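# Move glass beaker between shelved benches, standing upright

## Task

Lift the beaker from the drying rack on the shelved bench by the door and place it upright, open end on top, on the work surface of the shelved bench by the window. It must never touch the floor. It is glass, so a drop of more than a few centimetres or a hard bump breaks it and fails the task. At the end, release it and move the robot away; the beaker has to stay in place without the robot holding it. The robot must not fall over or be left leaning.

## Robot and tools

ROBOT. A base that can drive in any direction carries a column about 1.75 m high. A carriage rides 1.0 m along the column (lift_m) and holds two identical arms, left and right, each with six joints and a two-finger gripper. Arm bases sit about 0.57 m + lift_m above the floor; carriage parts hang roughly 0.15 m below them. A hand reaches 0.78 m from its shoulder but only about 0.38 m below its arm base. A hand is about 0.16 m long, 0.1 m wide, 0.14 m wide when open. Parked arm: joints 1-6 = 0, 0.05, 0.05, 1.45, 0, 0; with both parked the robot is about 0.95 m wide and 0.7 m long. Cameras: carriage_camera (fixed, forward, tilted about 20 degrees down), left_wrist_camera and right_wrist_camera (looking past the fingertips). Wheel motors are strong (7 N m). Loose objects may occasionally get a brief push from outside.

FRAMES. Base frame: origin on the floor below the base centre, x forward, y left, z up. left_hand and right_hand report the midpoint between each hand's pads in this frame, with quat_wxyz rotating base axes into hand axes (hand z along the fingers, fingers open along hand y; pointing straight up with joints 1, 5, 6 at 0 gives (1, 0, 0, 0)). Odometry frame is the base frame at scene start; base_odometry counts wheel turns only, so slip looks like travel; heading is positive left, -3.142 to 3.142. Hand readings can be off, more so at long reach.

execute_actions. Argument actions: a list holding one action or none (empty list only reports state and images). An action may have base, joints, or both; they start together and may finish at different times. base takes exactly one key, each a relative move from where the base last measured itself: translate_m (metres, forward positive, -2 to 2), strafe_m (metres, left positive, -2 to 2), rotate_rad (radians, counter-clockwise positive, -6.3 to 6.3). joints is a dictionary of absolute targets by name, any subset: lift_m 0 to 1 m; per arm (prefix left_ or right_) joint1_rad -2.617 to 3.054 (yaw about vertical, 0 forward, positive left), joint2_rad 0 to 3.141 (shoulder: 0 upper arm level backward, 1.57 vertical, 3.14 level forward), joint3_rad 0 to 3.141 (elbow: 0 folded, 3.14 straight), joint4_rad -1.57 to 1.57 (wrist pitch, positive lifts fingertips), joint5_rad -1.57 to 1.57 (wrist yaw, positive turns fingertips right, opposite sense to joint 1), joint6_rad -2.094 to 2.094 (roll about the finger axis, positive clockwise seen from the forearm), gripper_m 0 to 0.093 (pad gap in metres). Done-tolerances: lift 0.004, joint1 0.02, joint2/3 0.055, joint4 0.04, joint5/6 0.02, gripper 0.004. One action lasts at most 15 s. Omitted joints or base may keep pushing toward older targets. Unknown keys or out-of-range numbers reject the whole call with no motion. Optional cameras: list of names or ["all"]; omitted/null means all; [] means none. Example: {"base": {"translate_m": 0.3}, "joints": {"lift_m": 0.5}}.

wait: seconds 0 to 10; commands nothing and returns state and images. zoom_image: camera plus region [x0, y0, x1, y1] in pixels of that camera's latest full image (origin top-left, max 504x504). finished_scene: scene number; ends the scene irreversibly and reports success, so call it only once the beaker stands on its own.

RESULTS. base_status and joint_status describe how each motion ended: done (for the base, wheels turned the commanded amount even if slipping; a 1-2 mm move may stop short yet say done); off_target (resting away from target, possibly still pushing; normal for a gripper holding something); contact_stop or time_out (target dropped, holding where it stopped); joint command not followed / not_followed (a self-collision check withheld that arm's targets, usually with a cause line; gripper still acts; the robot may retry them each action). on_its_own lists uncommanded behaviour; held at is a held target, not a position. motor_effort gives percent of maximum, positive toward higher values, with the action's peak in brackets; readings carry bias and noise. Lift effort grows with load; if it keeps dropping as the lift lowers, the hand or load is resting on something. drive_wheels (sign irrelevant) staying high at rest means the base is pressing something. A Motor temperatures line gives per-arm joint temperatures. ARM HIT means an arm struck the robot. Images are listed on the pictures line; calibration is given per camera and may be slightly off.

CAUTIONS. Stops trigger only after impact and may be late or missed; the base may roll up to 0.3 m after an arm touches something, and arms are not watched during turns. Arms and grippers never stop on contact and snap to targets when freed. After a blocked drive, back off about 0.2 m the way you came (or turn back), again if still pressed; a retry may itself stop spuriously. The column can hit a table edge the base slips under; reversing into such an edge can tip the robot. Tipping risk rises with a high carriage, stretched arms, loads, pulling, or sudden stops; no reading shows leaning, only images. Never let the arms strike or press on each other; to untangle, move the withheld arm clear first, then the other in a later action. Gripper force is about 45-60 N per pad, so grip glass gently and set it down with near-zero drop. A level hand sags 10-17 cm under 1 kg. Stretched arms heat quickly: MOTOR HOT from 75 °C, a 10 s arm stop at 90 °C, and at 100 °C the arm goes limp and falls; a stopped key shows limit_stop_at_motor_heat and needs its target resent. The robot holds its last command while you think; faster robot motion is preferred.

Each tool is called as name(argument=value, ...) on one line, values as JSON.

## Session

execute_actions(actions=[], cameras=["carriage_camera"])

Scene clock: 0.00 s.
Motor temperatures (°C, as the motors report them): left_arm=[26 26 27 27 28 25] | right_arm=[25 28 29 29 27 28]
base_odometry: x=+0.000 y=+0.000 heading=+0.000 (m, m, rad; odometry frame)
base_status: not commanded
joint_positions: lift_m=+0.301 left_joint1_rad=+0.010 left_joint2_rad=+0.034 left_joint3_rad=+0.029 left_joint4_rad=+1.471 left_joint5_rad=-0.008 left_joint6_rad=+0.014 left_gripper_m=+0.095 right_joint1_rad=+0.002 right_joint2_rad=+0.043 right_joint3_rad=+0.050 right_joint4_rad=+1.475 right_joint5_rad=+0.007 right_joint6_rad=+0.006 right_gripper_m=+0.094
joint_status: not commanded
motor_effort: lift_m=+22 drive_wheels=-4 (%)
left_hand: x=+0.2924 y=+0.3401 z=+1.3230 quat_wxyz=(+0.999, -0.004, +0.052, +0.012) (m; base frame)
right_hand: x=+0.2880 y=-0.3396 z=+1.3287 quat_wxyz=(+0.999, +0.004, +0.044, +0.004) (m; base frame)
pictures: carriage_camera
camera_calibration (this result's frames):
carriage_camera: T_world_to_cam=[[-0.0319408, -0.997453, 0.063768, -0.0789938], [-0.34277, -0.0489998, -0.93814, 1.28528], [0.938876, -0.0518228, -0.340333, 0.290518], [0, 0, 0, 1]] pos_world=[0.165273, -0.000758596, 1.30969]
Images, in order (width x height): carriage_camera 672x504.

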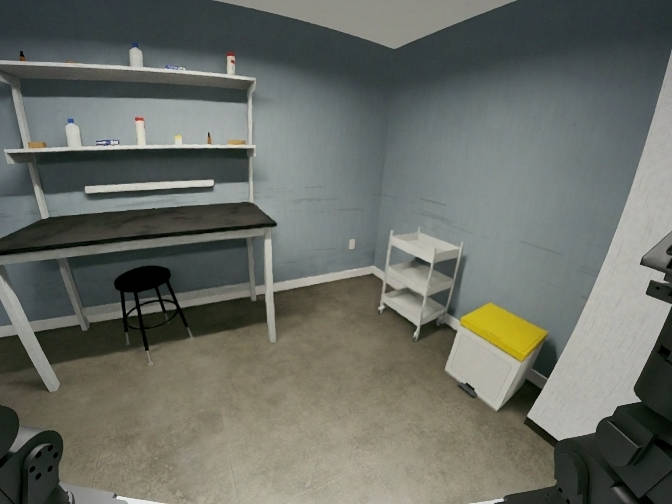

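execute_actions(actions=[{"base":{"rotate_rad":-2.667},"joints":{"lift_m":0.24}}], cameras=["carriage_camera"])

Scene clock: 10.90 s.
Motor temperatures (°C, as the motors report them): left_arm=[26 26 28 27 28 25] | right_arm=[25 28 30 29 27 28]
base_odometry: x=+0.000 y=+0.000 heading=-2.667 (m, m, rad; odometry frame)
base_status: done
joint_positions: lift_m=+0.240 left_joint1_rad=+0.010 left_joint2_rad=+0.034 left_joint3_rad=+0.029 left_joint4_rad=+1.469 left_joint5_rad=-0.008 left_joint6_rad=+0.014 left_gripper_m=+0.095 right_joint1_rad=+0.002 right_joint2_rad=+0.043 right_joint3_rad=+0.050 right_joint4_rad=+1.475 right_joint5_rad=+0.007 right_joint6_rad=+0.006 right_gripper_m=+0.094
joint_status: all done
motor_effort: lift_m=+22(22) drive_wheels=+7(22) (%)
left_hand: x=+0.2931 y=+0.3401 z=+1.2618 quat_wxyz=(+0.998, -0.004, +0.053, +0.012) (m; base frame)
right_hand: x=+0.2880 y=-0.3396 z=+1.2676 quat_wxyz=(+0.999, +0.004, +0.044, +0.004) (m; base frame)
pictures: carriage_camera
camera_calibration (this result's frames):
carriage_camera: T_world_to_cam=[[-0.0319408, -0.997453, 0.063768, -0.0750955], [-0.34277, -0.0489998, -0.93814, 1.22793], [0.938876, -0.0518228, -0.340333, 0.269713], [0, 0, 0, 1]] pos_world=[0.165273, -0.000758596, 1.24855]
Images, in order (width x height): carriage_camera 672x504.

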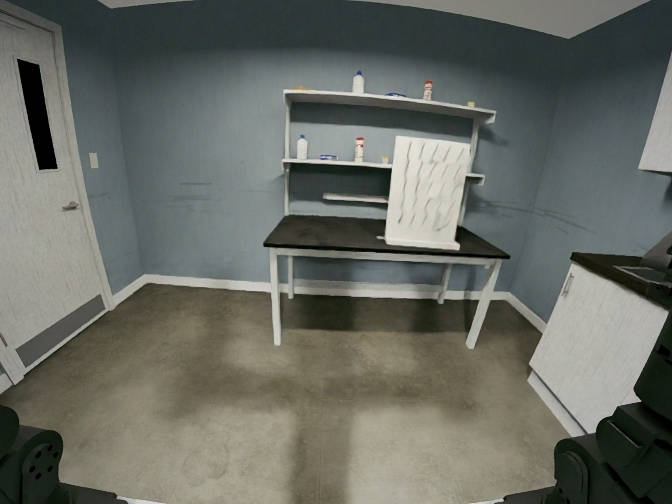

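execute_actions(actions=[{"base":{"strafe_m":-0.44},"joints":{"right_joint2_rad":1.2,"right_joint3_rad":0.62,"right_joint4_rad":0.47}}], cameras=["carriage_camera"])

execute_actions(actions=[{"base":{"translate_m":0.75}}], cameras=["carriage_camera","right_wrist_camera"])

Scene clock: 14.63 s.
Motor temperatures (°C, as the motors report them): left_arm=[26 26 28 27 28 25] | right_arm=[25 28 31 30 27 28]
base_odometry: x=-0.201 y=+0.392 heading=-2.668 (m, m, rad; odometry frame)
base_status: done
joint_positions: lift_m=+0.240 left_joint1_rad=+0.010 left_joint2_rad=+0.034 left_joint3_rad=+0.029 left_joint4_rad=+1.469 left_joint5_rad=-0.008 left_joint6_rad=+0.014 left_gripper_m=+0.095 right_joint1_rad=+0.002 right_joint2_rad=+1.190 right_joint3_rad=+0.615 right_joint4_rad=+0.476 right_joint5_rad=+0.007 right_joint6_rad=+0.006 right_gripper_m=+0.094
joint_status: all done
motor_effort: lift_m=+22(22) drive_wheels=-13(28) (%)
left_hand: x=+0.2930 y=+0.3401 z=+1.2618 quat_wxyz=(+0.999, -0.004, +0.053, +0.012) (m; base frame)
right_hand: x=+0.6703 y=-0.3389 z=+1.0875 quat_wxyz=(+0.671, +0.004, +0.741, +0.000) (m; base frame)
pictures: carriage_camera
camera_calibration (this result's frames):
carriage_camera: T_world_to_cam=[[-0.0319408, -0.997453, 0.063768, -0.0750955], [-0.34277, -0.0489998, -0.93814, 1.22793], [0.938876, -0.0518228, -0.340333, 0.269713], [0, 0, 0, 1]] pos_world=[0.165273, -0.000758596, 1.24855]
Images, in order (width x height): carriage_camera 672x504.

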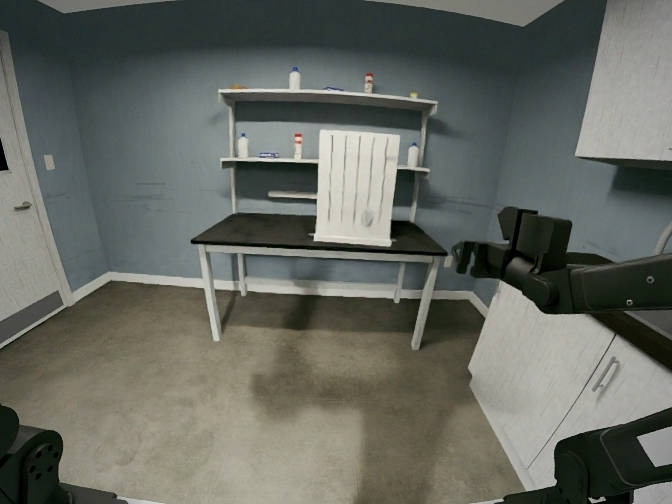

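Scene clock: 18.37 s.
Motor temperatures (°C, as the motors report them): left_arm=[26 26 28 27 28 25] | right_arm=[25 28 32 31 27 28]
base_odometry: x=-0.868 y=+0.050 heading=-2.668 (m, m, rad; odometry frame)
base_status: done
joint_positions: lift_m=+0.240 left_joint1_rad=+0.010 left_joint2_rad=+0.034 left_joint3_rad=+0.029 left_joint4_rad=+1.470 left_joint5_rad=-0.008 left_joint6_rad=+0.014 left_gripper_m=+0.095 right_joint1_rad=+0.002 right_joint2_rad=+1.190 right_joint3_rad=+0.615 right_joint4_rad=+0.476 right_joint5_rad=+0.008 right_joint6_rad=+0.006 right_gripper_m=+0.094
joint_status: not commanded
motor_effort: lift_m=+22(22) drive_wheels=-11(19) (%)
left_hand: x=+0.2928 y=+0.3401 z=+1.2618 quat_wxyz=(+0.999, -0.004, +0.053, +0.012) (m; base frame)
right_hand: x=+0.6703 y=-0.3390 z=+1.0875 quat_wxyz=(+0.671, +0.004, +0.741, +0.000) (m; base frame)
pictures: carriage_camera, right_wrist_camera
camera_calibration (this result's frames):
carriage_camera: T_world_to_cam=[[-0.0319408, -0.997453, 0.063768, -0.0750955], [-0.34277, -0.0489998, -0.93814, 1.22793], [0.938876, -0.0518228, -0.340333, 0.269713], [0, 0, 0, 1]] pos_world=[0.165273, -0.000758596, 1.24855]
right_wrist_camera: T_world_to_cam=[[-0.030032, -0.9994, -0.0172435, -0.305214], [-0.627801, 0.0322838, -0.777704, 1.28755], [0.777794, -0.0125305, -0.628394, 0.276212], [0, 0, 0, 1]] pos_world=[0.584326, -0.343137, 1.16964]
Images, in order (width x height): carriage_camera 672x504, right_wrist_camera 672x504.

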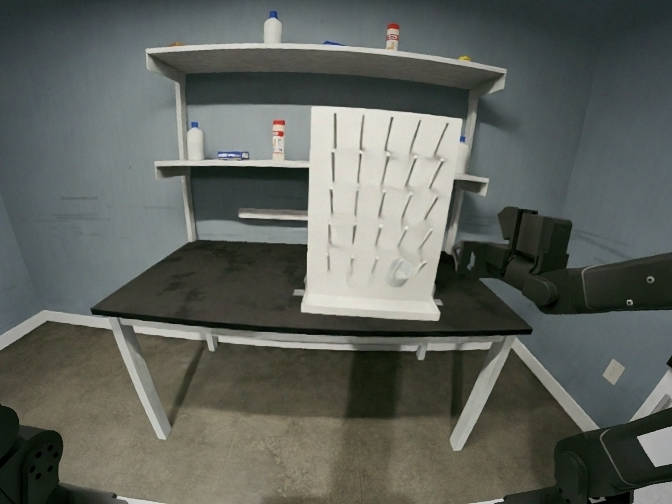

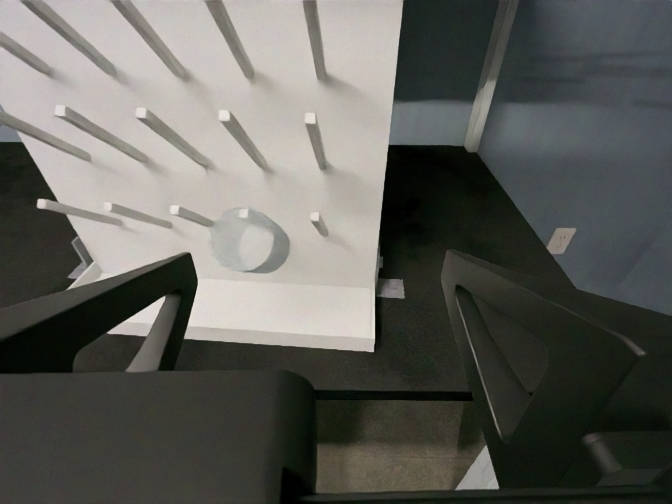

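execute_actions(actions=[{"base":{"strafe_m":0.09},"joints":{"lift_m":0.087}}], cameras=[])

execute_actions(actions=[{"base":{"translate_m":0.16}}], cameras=["right_wrist_camera"])

Scene clock: 20.63 s.
Motor temperatures (°C, as the motors report them): left_arm=[26 26 28 27 28 25] | right_arm=[25 28 32 32 27 28]
base_odometry: x=-0.828 y=-0.030 heading=-2.669 (m, m, rad; odometry frame)
base_status: done
joint_positions: lift_m=+0.087 left_joint1_rad=+0.010 left_joint2_rad=+0.034 left_joint3_rad=+0.029 left_joint4_rad=+1.469 left_joint5_rad=-0.008 left_joint6_rad=+0.014 left_gripper_m=+0.095 right_joint1_rad=+0.002 right_joint2_rad=+1.190 right_joint3_rad=+0.615 right_joint4_rad=+0.478 right_joint5_rad=+0.008 right_joint6_rad=+0.006 right_gripper_m=+0.094
joint_status: all done
motor_effort: lift_m=+22(21) drive_wheels=-5(16) (%)
left_hand: x=+0.2929 y=+0.3401 z=+1.1088 quat_wxyz=(+0.999, -0.004, +0.053, +0.012) (m; base frame)
right_hand: x=+0.6704 y=-0.3390 z=+0.9348 quat_wxyz=(+0.672, +0.004, +0.741, +0.000) (m; base frame)
pictures: none
No camera images: the call's "cameras" was empty. Leave "cameras" out to get every camera's image.

Scene clock: 22.60 s.
Motor temperatures (°C, as the motors report them): left_arm=[26 26 28 27 28 25] | right_arm=[25 28 33 32 27 28]
base_odometry: x=-0.970 y=-0.103 heading=-2.668 (m, m, rad; odometry frame)
base_status: done
joint_positions: lift_m=+0.087 left_joint1_rad=+0.010 left_joint2_rad=+0.034 left_joint3_rad=+0.029 left_joint4_rad=+1.469 left_joint5_rad=-0.008 left_joint6_rad=+0.014 left_gripper_m=+0.095 right_joint1_rad=+0.002 right_joint2_rad=+1.190 right_joint3_rad=+0.615 right_joint4_rad=+0.478 right_joint5_rad=+0.008 right_joint6_rad=+0.006 right_gripper_m=+0.094
joint_status: not commanded
motor_effort: lift_m=+22(22) drive_wheels=-8(20) (%)
left_hand: x=+0.2929 y=+0.3401 z=+1.1088 quat_wxyz=(+0.999, -0.004, +0.053, +0.012) (m; base frame)
right_hand: x=+0.6704 y=-0.3390 z=+0.9349 quat_wxyz=(+0.672, +0.004, +0.741, +0.000) (m; base frame)
pictures: right_wrist_camera
camera_calibration (this result's frames):
right_wrist_camera: T_world_to_cam=[[-0.0300056, -0.9994, -0.0172924, -0.307817], [-0.626614, 0.0322862, -0.778661, 1.16898], [0.778752, -0.0125285, -0.627207, 0.178524], [0, 0, 0, 1]] pos_world=[0.584237, -0.343138, 1.01689]
Images, in order (width x height): right_wrist_camera 672x504.

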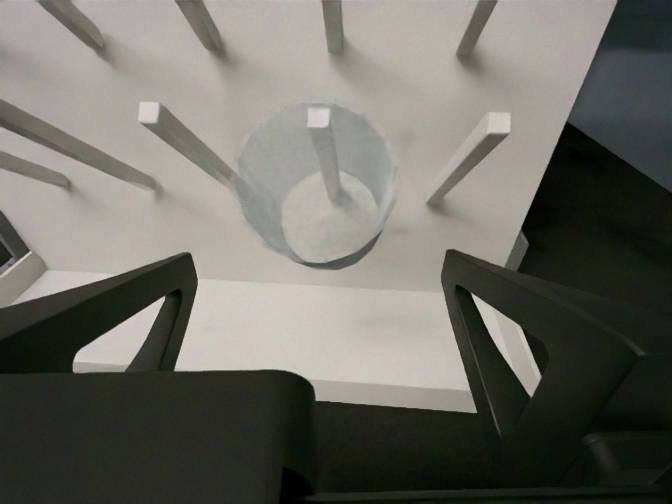

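execute_actions(actions=[{"base":{"translate_m":0.073}}], cameras=["right_wrist_camera"])

execute_actions(actions=[{"joints":{"right_gripper_m":0.05}}], cameras=[])

execute_actions(actions=[{"base":{"translate_m":-0.025},"joints":{"lift_m":0.117}}], cameras=["right_wrist_camera"])

execute_actions(actions=[{"base":{"translate_m":-0.025},"joints":{"lift_m":0.143}}], cameras=[])

execute_actions(actions=[{"base":{"translate_m":-0.026},"joints":{"lift_m":0.17}}], cameras=["right_wrist_camera"])

Scene clock: 25.43 s.
Motor temperatures (°C, as the motors report them): left_arm=[26 26 29 27 28 25] | right_arm=[25 28 33 33 27 28]
base_odometry: x=-1.035 y=-0.137 heading=-2.667 (m, m, rad; odometry frame)
base_status: done
joint_positions: lift_m=+0.087 left_joint1_rad=+0.010 left_joint2_rad=+0.034 left_joint3_rad=+0.029 left_joint4_rad=+1.470 left_joint5_rad=-0.008 left_joint6_rad=+0.014 left_gripper_m=+0.095 right_joint1_rad=+0.002 right_joint2_rad=+1.190 right_joint3_rad=+0.615 right_joint4_rad=+0.478 right_joint5_rad=+0.008 right_joint6_rad=+0.006 right_gripper_m=+0.094
joint_status: not commanded
motor_effort: lift_m=+22(21) drive_wheels=+4(17) (%)
left_hand: x=+0.2927 y=+0.3401 z=+1.1088 quat_wxyz=(+0.999, -0.004, +0.053, +0.012) (m; base frame)
right_hand: x=+0.6704 y=-0.3390 z=+0.9349 quat_wxyz=(+0.672, +0.004, +0.741, +0.000) (m; base frame)
pictures: right_wrist_camera
camera_calibration (this result's frames):
right_wrist_camera: T_world_to_cam=[[-0.0300056, -0.9994, -0.0172924, -0.307817], [-0.626614, 0.0322862, -0.778661, 1.16898], [0.778752, -0.0125285, -0.627207, 0.178524], [0, 0, 0, 1]] pos_world=[0.584237, -0.343138, 1.01689]
Images, in order (width x height): right_wrist_camera 672x504.

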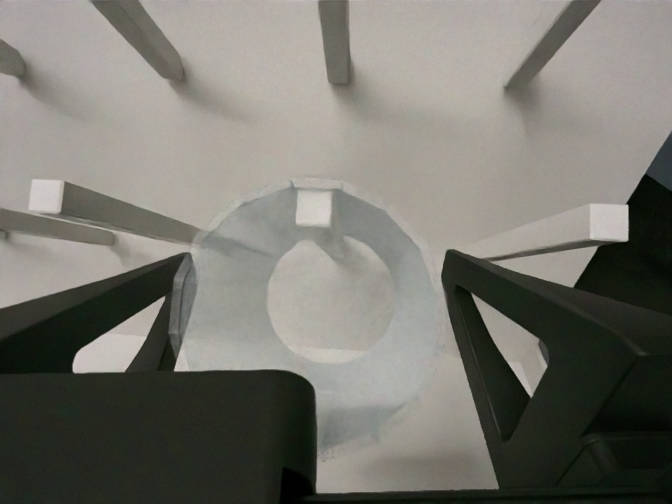

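Scene clock: 26.00 s.
Motor temperatures (°C, as the motors report them): left_arm=[26 26 29 27 28 25] | right_arm=[25 28 33 33 27 28]
base_odometry: x=-1.035 y=-0.137 heading=-2.667 (m, m, rad; odometry frame)
base_status: not commanded
joint_positions: lift_m=+0.087 left_joint1_rad=+0.010 left_joint2_rad=+0.034 left_joint3_rad=+0.029 left_joint4_rad=+1.470 left_joint5_rad=-0.008 left_joint6_rad=+0.014 left_gripper_m=+0.095 right_joint1_rad=+0.002 right_joint2_rad=+1.190 right_joint3_rad=+0.615 right_joint4_rad=+0.478 right_joint5_rad=+0.007 right_joint6_rad=+0.005 right_gripper_m=+0.070
joint_status: right_gripper_m off_target (ended at +0.070, target +0.050)
motor_effort: lift_m=+22(22) drive_wheels=-9(9) (%)
left_hand: x=+0.2927 y=+0.3401 z=+1.1088 quat_wxyz=(+0.999, -0.004, +0.053, +0.012) (m; base frame)
right_hand: x=+0.6704 y=-0.3389 z=+0.9349 quat_wxyz=(+0.672, +0.004, +0.741, +0.000) (m; base frame)
pictures: none
No camera images: the call's "cameras" was empty. Leave "cameras" out to get every camera's image.

Scene clock: 27.03 s.
Motor temperatures (°C, as the motors report them): left_arm=[26 26 29 27 28 25] | right_arm=[25 28 33 33 27 28]
base_odometry: x=-1.012 y=-0.126 heading=-2.667 (m, m, rad; odometry frame)
base_status: done
joint_positions: lift_m=+0.117 left_joint1_rad=+0.010 left_joint2_rad=+0.034 left_joint3_rad=+0.029 left_joint4_rad=+1.470 left_joint5_rad=-0.008 left_joint6_rad=+0.014 left_gripper_m=+0.095 right_joint1_rad=+0.002 right_joint2_rad=+1.195 right_joint3_rad=+0.615 right_joint4_rad=+0.466 right_joint5_rad=+0.007 right_joint6_rad=+0.005 right_gripper_m=+0.070
joint_status: all done
motor_effort: lift_m=+22(26) drive_wheels=-6(23) (%)
left_hand: x=+0.2928 y=+0.3401 z=+1.1388 quat_wxyz=(+0.999, -0.004, +0.053, +0.012) (m; base frame)
right_hand: x=+0.6707 y=-0.3389 z=+0.9600 quat_wxyz=(+0.666, +0.004, +0.746, +0.000) (m; base frame)
pictures: right_wrist_camera
camera_calibration (this result's frames):
right_wrist_camera: T_world_to_cam=[[-0.0294967, -0.99943, -0.0164481, -0.308403], [-0.639915, 0.0315222, -0.767799, 1.18696], [0.767879, -0.0121222, -0.64048, 0.214145], [0, 0, 0, 1]] pos_world=[0.586019, -0.343046, 1.04343]
Images, in order (width x height): right_wrist_camera 672x504.

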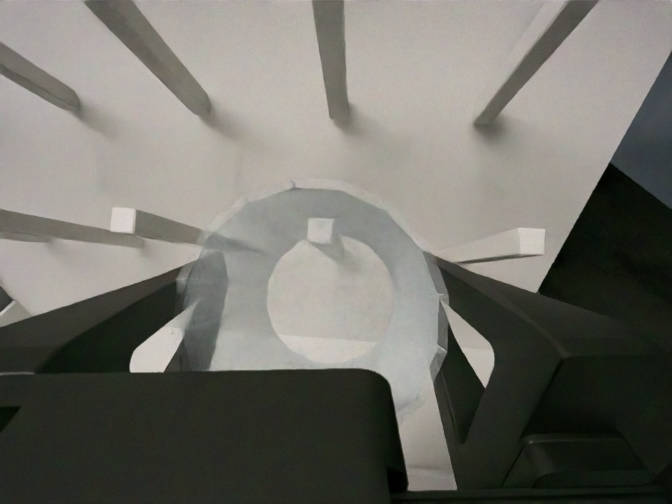

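Scene clock: 28.07 s.
Motor temperatures (°C, as the motors report them): left_arm=[26 26 29 27 28 25] | right_arm=[25 28 33 33 27 28]
base_odometry: x=-0.990 y=-0.114 heading=-2.667 (m, m, rad; odometry frame)
base_status: done
joint_positions: lift_m=+0.143 left_joint1_rad=+0.010 left_joint2_rad=+0.034 left_joint3_rad=+0.029 left_joint4_rad=+1.470 left_joint5_rad=-0.008 left_joint6_rad=+0.014 left_gripper_m=+0.095 right_joint1_rad=+0.002 right_joint2_rad=+1.197 right_joint3_rad=+0.615 right_joint4_rad=+0.466 right_joint5_rad=+0.005 right_joint6_rad=+0.005 right_gripper_m=+0.070
joint_status: all done
motor_effort: lift_m=+21(29) drive_wheels=-7(21) (%)
left_hand: x=+0.2928 y=+0.3401 z=+1.1648 quat_wxyz=(+0.999, -0.004, +0.053, +0.012) (m; base frame)
right_hand: x=+0.6709 y=-0.3385 z=+0.9854 quat_wxyz=(+0.665, +0.003, +0.747, +0.001) (m; base frame)
pictures: none
No camera images: the call's "cameras" was empty. Leave "cameras" out to get every camera's image.

Scene clock: 29.10 s.
Motor temperatures (°C, as the motors report them): left_arm=[26 26 29 27 28 25] | right_arm=[25 28 34 34 27 28]
base_odometry: x=-0.967 y=-0.102 heading=-2.668 (m, m, rad; odometry frame)
base_status: done
joint_positions: lift_m=+0.170 left_joint1_rad=+0.010 left_joint2_rad=+0.034 left_joint3_rad=+0.029 left_joint4_rad=+1.470 left_joint5_rad=-0.008 left_joint6_rad=+0.014 left_gripper_m=+0.095 right_joint1_rad=+0.002 right_joint2_rad=+1.197 right_joint3_rad=+0.617 right_joint4_rad=+0.460 right_joint5_rad=+0.005 right_joint6_rad=+0.005 right_gripper_m=+0.070
joint_status: all done
motor_effort: lift_m=+21(27) drive_wheels=-10(24) (%)
left_hand: x=+0.2926 y=+0.3401 z=+1.1919 quat_wxyz=(+0.999, -0.004, +0.052, +0.012) (m; base frame)
right_hand: x=+0.6709 y=-0.3385 z=+1.0118 quat_wxyz=(+0.663, +0.003, +0.748, +0.001) (m; base frame)
pictures: right_wrist_camera
camera_calibration (this result's frames):
right_wrist_camera: T_world_to_cam=[[-0.0273192, -0.99949, -0.0165414, -0.308537], [-0.644369, 0.0302586, -0.764116, 1.22571], [0.764227, -0.0102163, -0.644866, 0.254719], [0, 0, 0, 1]] pos_world=[0.586719, -0.342866, 1.09574]
Images, in order (width x height): right_wrist_camera 672x504.

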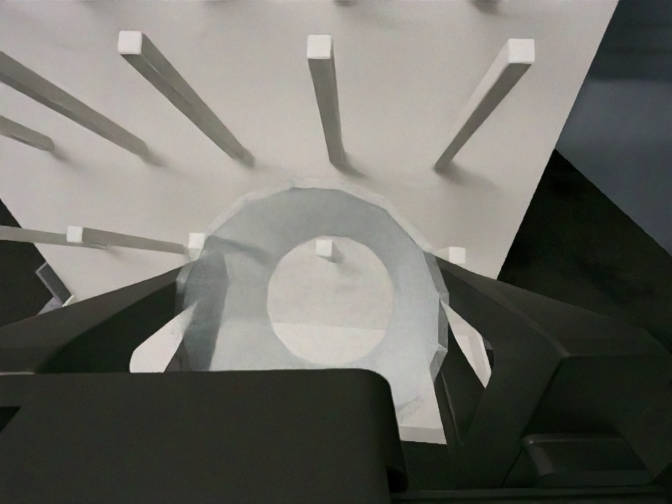

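execute_actions(actions=[{"base":{"translate_m":-0.55}}], cameras=[])

execute_actions(actions=[{"base":{"rotate_rad":3.13},"joints":{"right_joint1_rad":0.85,"right_joint2_rad":1.58,"right_joint3_rad":1.28,"right_joint4_rad":0.32,"right_joint5_rad":0.4,"right_joint6_rad":1.57,"left_joint1_rad":-0.4,"left_joint2_rad":1.56,"left_joint3_rad":1.27,"left_joint4_rad":0.33,"left_joint5_rad":-0.28,"left_joint6_rad":-1.57}}], cameras=["carriage_camera"])

execute_actions(actions=[{"base":{"translate_m":1.0},"joints":{"left_joint1_rad":-0.61}}])

Scene clock: 33.63 s.
Motor temperatures (°C, as the motors report them): left_arm=[26 27 29 27 28 25] | right_arm=[25 29 34 35 27 28]
base_odometry: x=-0.478 y=+0.149 heading=-2.668 (m, m, rad; odometry frame)
base_status: done
joint_positions: lift_m=+0.170 left_joint1_rad=+0.010 left_joint2_rad=+0.034 left_joint3_rad=+0.029 left_joint4_rad=+1.470 left_joint5_rad=-0.008 left_joint6_rad=+0.014 left_gripper_m=+0.095 right_joint1_rad=+0.002 right_joint2_rad=+1.197 right_joint3_rad=+0.617 right_joint4_rad=+0.460 right_joint5_rad=+0.005 right_joint6_rad=+0.005 right_gripper_m=+0.070
joint_status: not commanded
motor_effort: lift_m=+22(22) drive_wheels=-4(24) (%)
left_hand: x=+0.2926 y=+0.3401 z=+1.1919 quat_wxyz=(+0.999, -0.004, +0.052, +0.012) (m; base frame)
right_hand: x=+0.6709 y=-0.3385 z=+1.0117 quat_wxyz=(+0.663, +0.003, +0.748, +0.001) (m; base frame)
pictures: none
No camera images: the call's "cameras" was empty. Leave "cameras" out to get every camera's image.

Scene clock: 37.90 s.
Motor temperatures (°C, as the motors report them): left_arm=[26 27 30 28 28 25] | right_arm=[25 29 35 35 27 28]
base_odometry: x=-0.478 y=+0.148 heading=+0.462 (m, m, rad; odometry frame)
base_status: done
joint_positions: lift_m=+0.170 left_joint1_rad=-0.392 left_joint2_rad=+1.575 left_joint3_rad=+1.241 left_joint4_rad=+0.318 left_joint5_rad=-0.278 left_joint6_rad=-1.566 left_gripper_m=+0.095 right_joint1_rad=+0.848 right_joint2_rad=+1.583 right_joint3_rad=+1.276 right_joint4_rad=+0.313 right_joint5_rad=+0.400 right_joint6_rad=+1.564 right_gripper_m=+0.070
joint_status: all done
motor_effort: lift_m=+21(21) drive_wheels=+9(25) (%)
left_hand: x=+0.7561 y=+0.1867 z=+1.1164 quat_wxyz=(+0.470, -0.472, +0.534, -0.521) (m; base frame)
right_hand: x=+0.6511 y=-0.0025 z=+1.1281 quat_wxyz=(+0.379, +0.374, +0.598, +0.599) (m; base frame)
pictures: carriage_camera
camera_calibration (this result's frames):
carriage_camera: T_world_to_cam=[[-0.0319408, -0.997453, 0.063768, -0.0706353], [-0.34277, -0.0489998, -0.93814, 1.16231], [0.938876, -0.0518228, -0.340333, 0.245908], [0, 0, 0, 1]] pos_world=[0.165273, -0.000758596, 1.17861]
Images, in order (width x height): carriage_camera 672x504.

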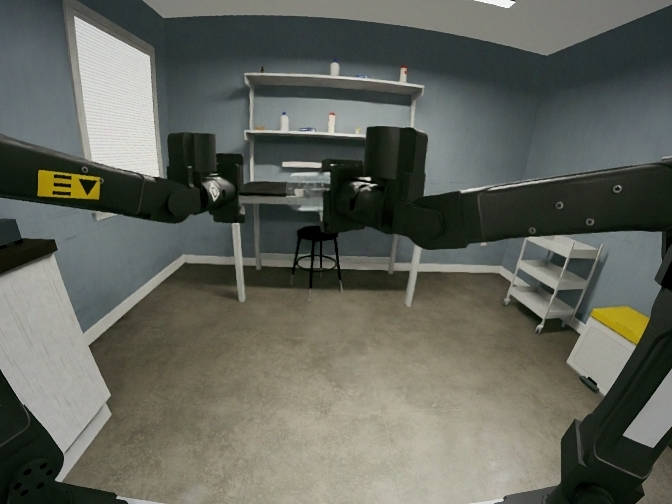

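Scene clock: 42.20 s.
Motor temperatures (°C, as the motors report them): left_arm=[26 28 30 29 28 25] | right_arm=[25 30 35 36 27 28]
base_odometry: x=+0.417 y=+0.595 heading=+0.463 (m, m, rad; odometry frame)
base_status: done
joint_positions: lift_m=+0.170 left_joint1_rad=-0.617 left_joint2_rad=+1.574 left_joint3_rad=+1.241 left_joint4_rad=+0.320 left_joint5_rad=-0.277 left_joint6_rad=-1.566 left_gripper_m=+0.095 right_joint1_rad=+0.848 right_joint2_rad=+1.583 right_joint3_rad=+1.276 right_joint4_rad=+0.312 right_joint5_rad=+0.400 right_joint6_rad=+1.564 right_gripper_m=+0.070
joint_status: all done
motor_effort: lift_m=+22(21) drive_wheels=-15(33) (%)
left_hand: x=+0.7097 y=+0.0812 z=+1.1175 quat_wxyz=(+0.408, -0.408, +0.582, -0.572) (m; base frame)
right_hand: x=+0.6511 y=-0.0025 z=+1.1278 quat_wxyz=(+0.379, +0.374, +0.598, +0.599) (m; base frame)
pictures: carriage_camera, left_wrist_camera, right_wrist_camera
camera_calibration (this result's frames):
carriage_camera: T_world_to_cam=[[-0.0319408, -0.997453, 0.063768, -0.0706353], [-0.34277, -0.0489998, -0.93814, 1.16231], [0.938876, -0.0518228, -0.340333, 0.245908], [0, 0, 0, 1]] pos_world=[0.165273, -0.000758596, 1.17861]
left_wrist_camera: T_world_to_cam=[[-0.00619261, -0.0282109, 0.999583, -1.1152], [-0.798789, -0.601212, -0.0219165, 0.65107], [0.601579, -0.798592, -0.0188115, -0.21531], [0, 0, 0, 1]] pos_world=[0.642688, 0.188025, 1.12495]
right_wrist_camera: T_world_to_cam=[[-0.0203521, 0.000518018, -0.999793, 1.13555], [-0.856482, 0.515873, 0.0177022, 0.549], [0.515775, 0.856665, -0.0100554, -0.20393], [0, 0, 0, 1]] pos_world=[0.598501, -0.109103, 1.12354]
Images, in order (width x height): carriage_camera 672x504, left_wrist_camera 672x504, right_wrist_camera 672x504.

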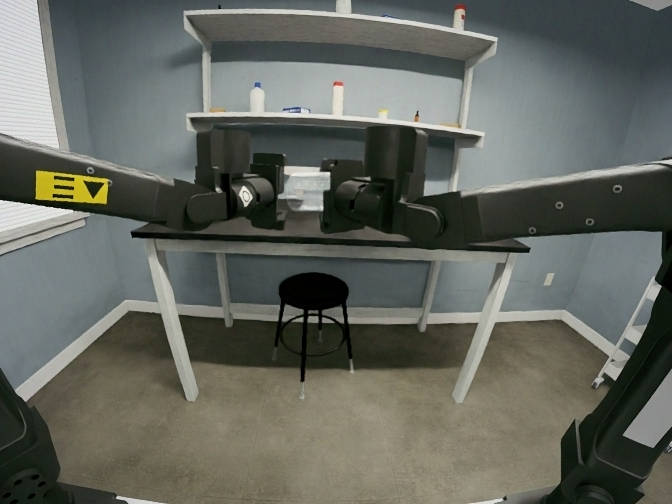

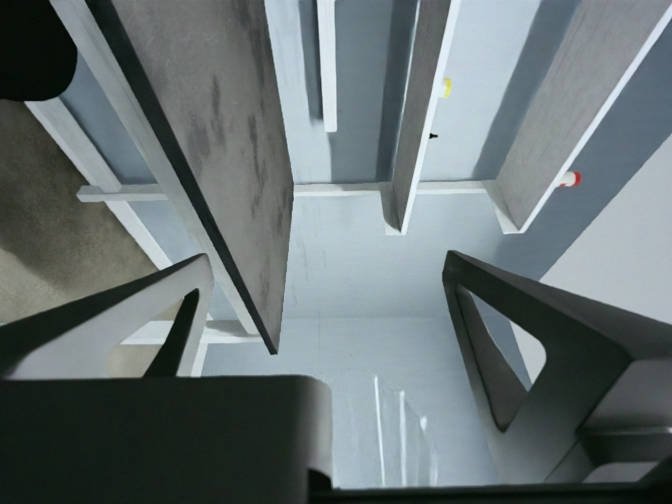

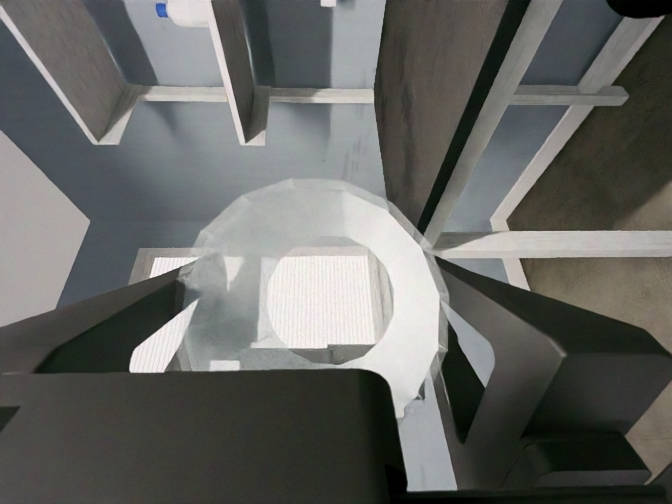

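execute_actions(actions=[{"joints":{"left_joint2_rad":1.52,"left_joint4_rad":0.29}}], cameras=[])

execute_actions(actions=[{"joints":{"left_joint1_rad":-0.69}}])

Scene clock: 44.00 s.
Motor temperatures (°C, as the motors report them): left_arm=[26 28 31 30 28 25] | right_arm=[25 30 36 36 27 28]
base_odometry: x=+0.417 y=+0.595 heading=+0.463 (m, m, rad; odometry frame)
base_status: not commanded
joint_positions: lift_m=+0.170 left_joint1_rad=-0.617 left_joint2_rad=+1.528 left_joint3_rad=+1.241 left_joint4_rad=+0.285 left_joint5_rad=-0.277 left_joint6_rad=-1.566 left_gripper_m=+0.095 right_joint1_rad=+0.848 right_joint2_rad=+1.583 right_joint3_rad=+1.276 right_joint4_rad=+0.312 right_joint5_rad=+0.400 right_joint6_rad=+1.564 right_gripper_m=+0.070
joint_status: all done
motor_effort: lift_m=+21(22) drive_wheels=-14(14) (%)
left_hand: x=+0.7005 y=+0.0878 z=+1.1313 quat_wxyz=(+0.410, -0.407, +0.579, -0.576) (m; base frame)
right_hand: x=+0.6511 y=-0.0025 z=+1.1278 quat_wxyz=(+0.379, +0.374, +0.598, +0.599) (m; base frame)
pictures: none
No camera images: the call's "cameras" was empty. Leave "cameras" out to get every camera's image.

Scene clock: 44.63 s.
Motor temperatures (°C, as the motors report them): left_arm=[26 28 31 30 28 25] | right_arm=[25 30 36 36 27 28]
base_odometry: x=+0.417 y=+0.595 heading=+0.463 (m, m, rad; odometry frame)
base_status: not commanded
joint_positions: lift_m=+0.170 left_joint1_rad=-0.690 left_joint2_rad=+1.528 left_joint3_rad=+1.241 left_joint4_rad=+0.285 left_joint5_rad=-0.279 left_joint6_rad=-1.566 left_gripper_m=+0.095 right_joint1_rad=+0.848 right_joint2_rad=+1.583 right_joint3_rad=+1.276 right_joint4_rad=+0.312 right_joint5_rad=+0.400 right_joint6_rad=+1.564 right_gripper_m=+0.070
joint_status: all done
motor_effort: lift_m=+22(21) drive_wheels=-13(14) (%)
left_hand: x=+0.6811 y=+0.0568 z=+1.1313 quat_wxyz=(+0.389, -0.386, +0.593, -0.590) (m; base frame)
right_hand: x=+0.6511 y=-0.0025 z=+1.1278 quat_wxyz=(+0.379, +0.374, +0.598, +0.599) (m; base frame)
pictures: carriage_camera, left_wrist_camera, right_wrist_camera
camera_calibration (this result's frames):
carriage_camera: T_world_to_cam=[[-0.0319408, -0.997453, 0.063768, -0.0706353], [-0.34277, -0.0489998, -0.93814, 1.16231], [0.938876, -0.0518228, -0.340333, 0.245908], [0, 0, 0, 1]] pos_world=[0.165273, -0.000758596, 1.17861]
left_wrist_camera: T_world_to_cam=[[-0.0164533, -0.0209069, 0.999646, -1.12339], [-0.839829, -0.542268, -0.025164, 0.642074], [0.542602, -0.839946, -0.00863611, -0.186367], [0, 0, 0, 1]] pos_world=[0.621872, 0.168151, 1.13754]
right_wrist_camera: T_world_to_cam=[[-0.0203521, 0.000518018, -0.999793, 1.13555], [-0.856482, 0.515873, 0.0177022, 0.549], [0.515775, 0.856665, -0.0100554, -0.20393], [0, 0, 0, 1]] pos_world=[0.598501, -0.109103, 1.12354]
Images, in order (width x height): carriage_camera 672x504, left_wrist_camera 672x504, right_wrist_camera 672x504.

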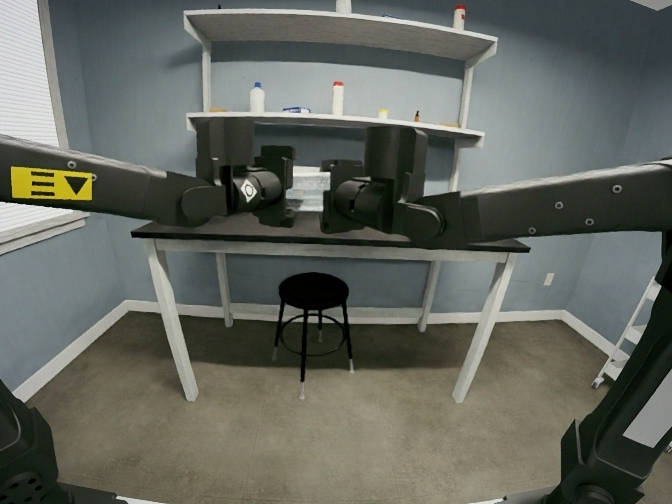

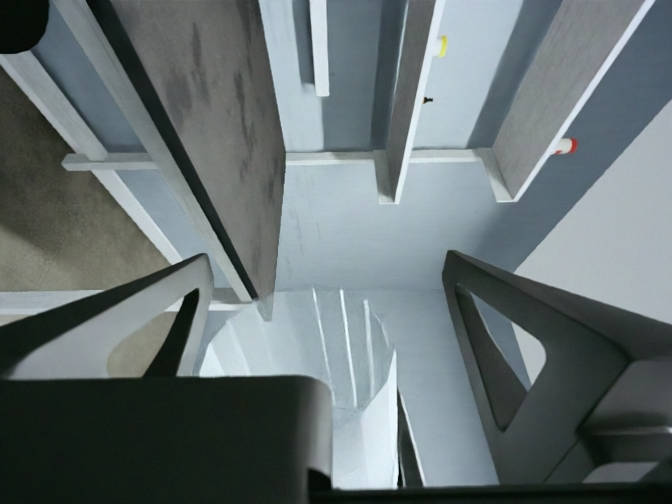

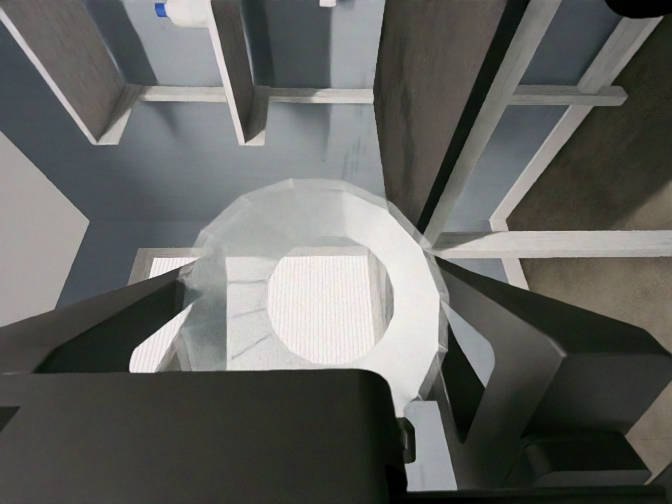

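execute_actions(actions=[{"joints":{"left_joint2_rad":1.485,"left_joint3_rad":1.2,"left_joint4_rad":0.3,"left_joint5_rad":-0.3}}], cameras=["left_wrist_camera"])

Scene clock: 45.90 s.
Motor temperatures (°C, as the motors report them): left_arm=[26 28 31 30 28 25] | right_arm=[25 31 36 36 27 28]
base_odometry: x=+0.417 y=+0.595 heading=+0.463 (m, m, rad; odometry frame)
base_status: not commanded
joint_positions: lift_m=+0.170 left_joint1_rad=-0.690 left_joint2_rad=+1.495 left_joint3_rad=+1.218 left_joint4_rad=+0.289 left_joint5_rad=-0.295 left_joint6_rad=-1.566 left_gripper_m=+0.095 right_joint1_rad=+0.848 right_joint2_rad=+1.583 right_joint3_rad=+1.276 right_joint4_rad=+0.312 right_joint5_rad=+0.400 right_joint6_rad=+1.564 right_gripper_m=+0.070
joint_status: all done
motor_effort: lift_m=+21(21) drive_wheels=+9(14) (%)
left_hand: x=+0.6756 y=+0.0649 z=+1.1368 quat_wxyz=(+0.395, -0.390, +0.585, -0.592) (m; base frame)
right_hand: x=+0.6511 y=-0.0025 z=+1.1278 quat_wxyz=(+0.379, +0.374, +0.598, +0.599) (m; base frame)
pictures: left_wrist_camera
camera_calibration (this result's frames):
left_wrist_camera: T_world_to_cam=[[-0.0270001, -0.0122216, 0.999561, -1.12209], [-0.830312, -0.556531, -0.029233, 0.641103], [0.556644, -0.830737, 0.00487866, -0.201901], [0, 0, 0, 1]] pos_world=[0.614406, 0.175354, 1.14133]
Images, in order (width x height): left_wrist_camera 672x504.

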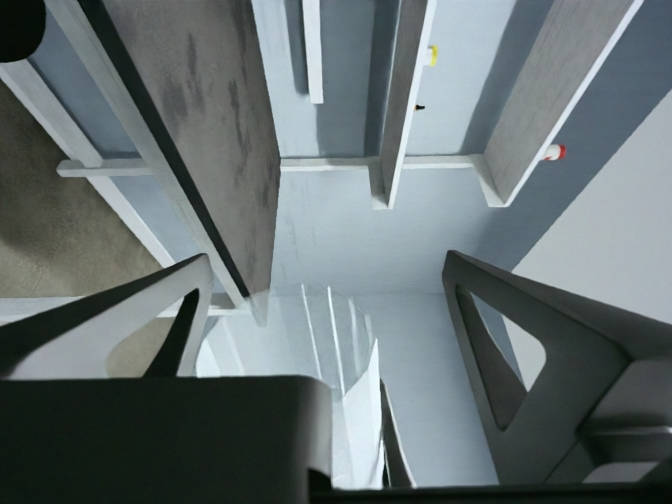

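execute_actions(actions=[{"joints":{"left_joint3_rad":1.172}}], cameras=["left_wrist_camera"])

Scene clock: 46.93 s.
Motor temperatures (°C, as the motors report them): left_arm=[26 29 31 30 28 25] | right_arm=[25 31 36 36 27 28]
base_odometry: x=+0.417 y=+0.595 heading=+0.463 (m, m, rad; odometry frame)
base_status: not commanded
joint_positions: lift_m=+0.170 left_joint1_rad=-0.690 left_joint2_rad=+1.495 left_joint3_rad=+1.185 left_joint4_rad=+0.291 left_joint5_rad=-0.295 left_joint6_rad=-1.566 left_gripper_m=+0.095 right_joint1_rad=+0.848 right_joint2_rad=+1.583 right_joint3_rad=+1.276 right_joint4_rad=+0.312 right_joint5_rad=+0.400 right_joint6_rad=+1.564 right_gripper_m=+0.070
joint_status: all done
motor_effort: lift_m=+21(21) drive_wheels=+9(13) (%)
left_hand: x=+0.6752 y=+0.0652 z=+1.1208 quat_wxyz=(+0.392, -0.393, +0.596, -0.581) (m; base frame)
right_hand: x=+0.6511 y=-0.0025 z=+1.1278 quat_wxyz=(+0.379, +0.374, +0.598, +0.599) (m; base frame)
pictures: left_wrist_camera
camera_calibration (this result's frames):
left_wrist_camera: T_world_to_cam=[[-0.00288193, -0.0321222, 0.99948, -1.12109], [-0.83091, -0.556038, -0.0202664, 0.630824], [0.5564, -0.830536, -0.0250882, -0.167633], [0, 0, 0, 1]] pos_world=[0.614197, 0.175525, 1.12908]
Images, in order (width x height): left_wrist_camera 672x504.

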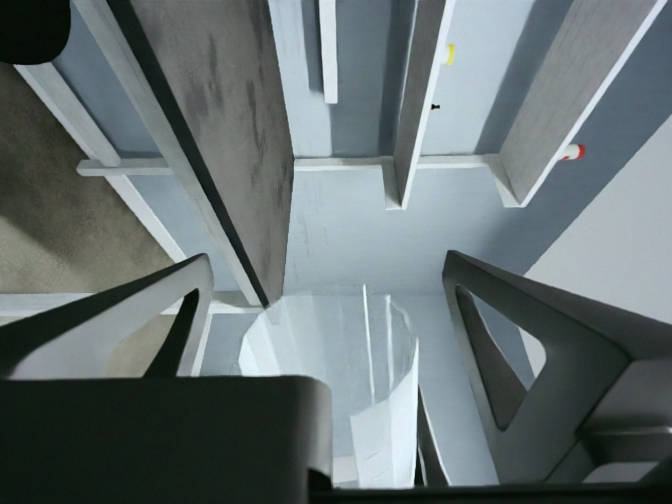

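execute_actions(actions=[{"joints":{"left_joint1_rad":-0.775}}], cameras=["carriage_camera","left_wrist_camera"])

Scene clock: 48.07 s.
Motor temperatures (°C, as the motors report them): left_arm=[26 29 31 31 28 25] | right_arm=[25 31 36 36 27 28]
base_odometry: x=+0.417 y=+0.595 heading=+0.463 (m, m, rad; odometry frame)
base_status: not commanded
joint_positions: lift_m=+0.170 left_joint1_rad=-0.776 left_joint2_rad=+1.495 left_joint3_rad=+1.185 left_joint4_rad=+0.291 left_joint5_rad=-0.298 left_joint6_rad=-1.566 left_gripper_m=+0.095 right_joint1_rad=+0.848 right_joint2_rad=+1.583 right_joint3_rad=+1.276 right_joint4_rad=+0.312 right_joint5_rad=+0.400 right_joint6_rad=+1.564 right_gripper_m=+0.070
joint_status: all done
motor_effort: lift_m=+21(21) drive_wheels=+9(9) (%)
left_hand: x=+0.6505 y=+0.0316 z=+1.1208 quat_wxyz=(+0.368, -0.368, +0.611, -0.597) (m; base frame)
right_hand: x=+0.6511 y=-0.0025 z=+1.1278 quat_wxyz=(+0.379, +0.374, +0.598, +0.599) (m; base frame)
pictures: carriage_camera, left_wrist_camera
camera_calibration (this result's frames):
carriage_camera: T_world_to_cam=[[-0.0319408, -0.997453, 0.063768, -0.0706353], [-0.34277, -0.0489998, -0.93814, 1.16231], [0.938876, -0.0518228, -0.340333, 0.245908], [0, 0, 0, 1]] pos_world=[0.165273, -0.000758596, 1.17861]
left_wrist_camera: T_world_to_cam=[[-0.00556819, -0.0318149, 0.999478, -1.1205], [-0.87404, -0.485429, -0.0203213, 0.617482], [0.485822, -0.873697, -0.0251046, -0.134554], [0, 0, 0, 1]] pos_world=[0.598834, 0.146535, 1.12909]
Images, in order (width x height): carriage_camera 672x504, left_wrist_camera 672x504.

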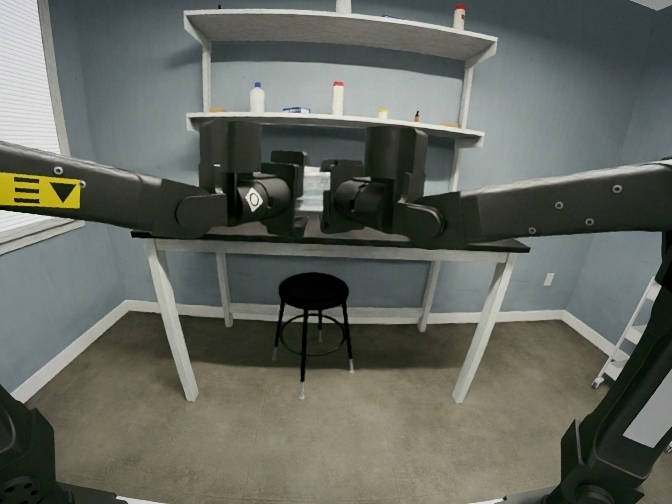

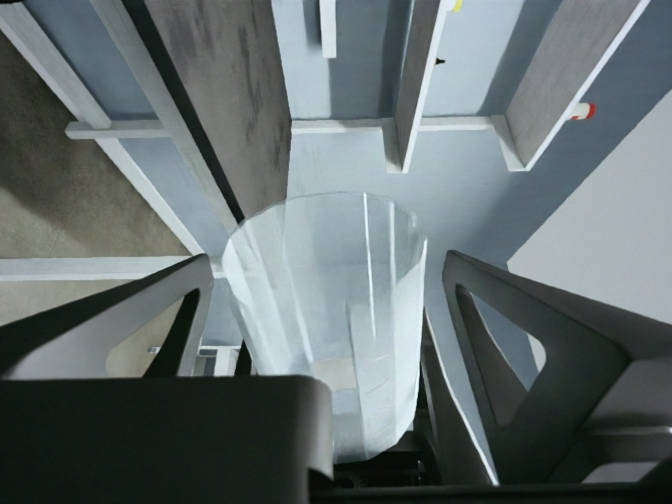

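execute_actions(actions=[{"joints":{"left_gripper_m":0.05}}], cameras=["left_wrist_camera"])

Scene clock: 49.07 s.
Motor temperatures (°C, as the motors report them): left_arm=[26 29 31 31 28 25] | right_arm=[25 31 36 36 27 28]
base_odometry: x=+0.417 y=+0.595 heading=+0.463 (m, m, rad; odometry frame)
base_status: not commanded
joint_positions: lift_m=+0.170 left_joint1_rad=-0.776 left_joint2_rad=+1.495 left_joint3_rad=+1.185 left_joint4_rad=+0.291 left_joint5_rad=-0.298 left_joint6_rad=-1.570 left_gripper_m=+0.071 right_joint1_rad=+0.848 right_joint2_rad=+1.583 right_joint3_rad=+1.276 right_joint4_rad=+0.312 right_joint5_rad=+0.400 right_joint6_rad=+1.565 right_gripper_m=+0.070
joint_status: left_gripper_m off_target (ended at +0.071, target +0.050)
motor_effort: lift_m=+21(21) drive_wheels=+9(9) (%)
left_hand: x=+0.6505 y=+0.0316 z=+1.1208 quat_wxyz=(+0.366, -0.369, +0.611, -0.597) (m; base frame)
right_hand: x=+0.6511 y=-0.0025 z=+1.1279 quat_wxyz=(+0.378, +0.374, +0.598, +0.599) (m; base frame)
pictures: left_wrist_camera
camera_calibration (this result's frames):
left_wrist_camera: T_world_to_cam=[[-0.00363944, -0.0280903, 0.999599, -1.12201], [-0.874039, -0.485564, -0.0168274, 0.61357], [0.485842, -0.87375, -0.0227849, -0.137165], [0, 0, 0, 1]] pos_world=[0.598841, 0.146562, 1.12876]
Images, in order (width x height): left_wrist_camera 672x504.

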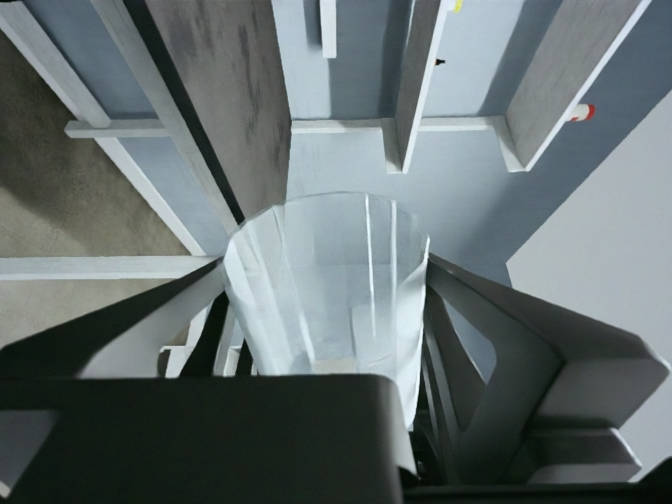

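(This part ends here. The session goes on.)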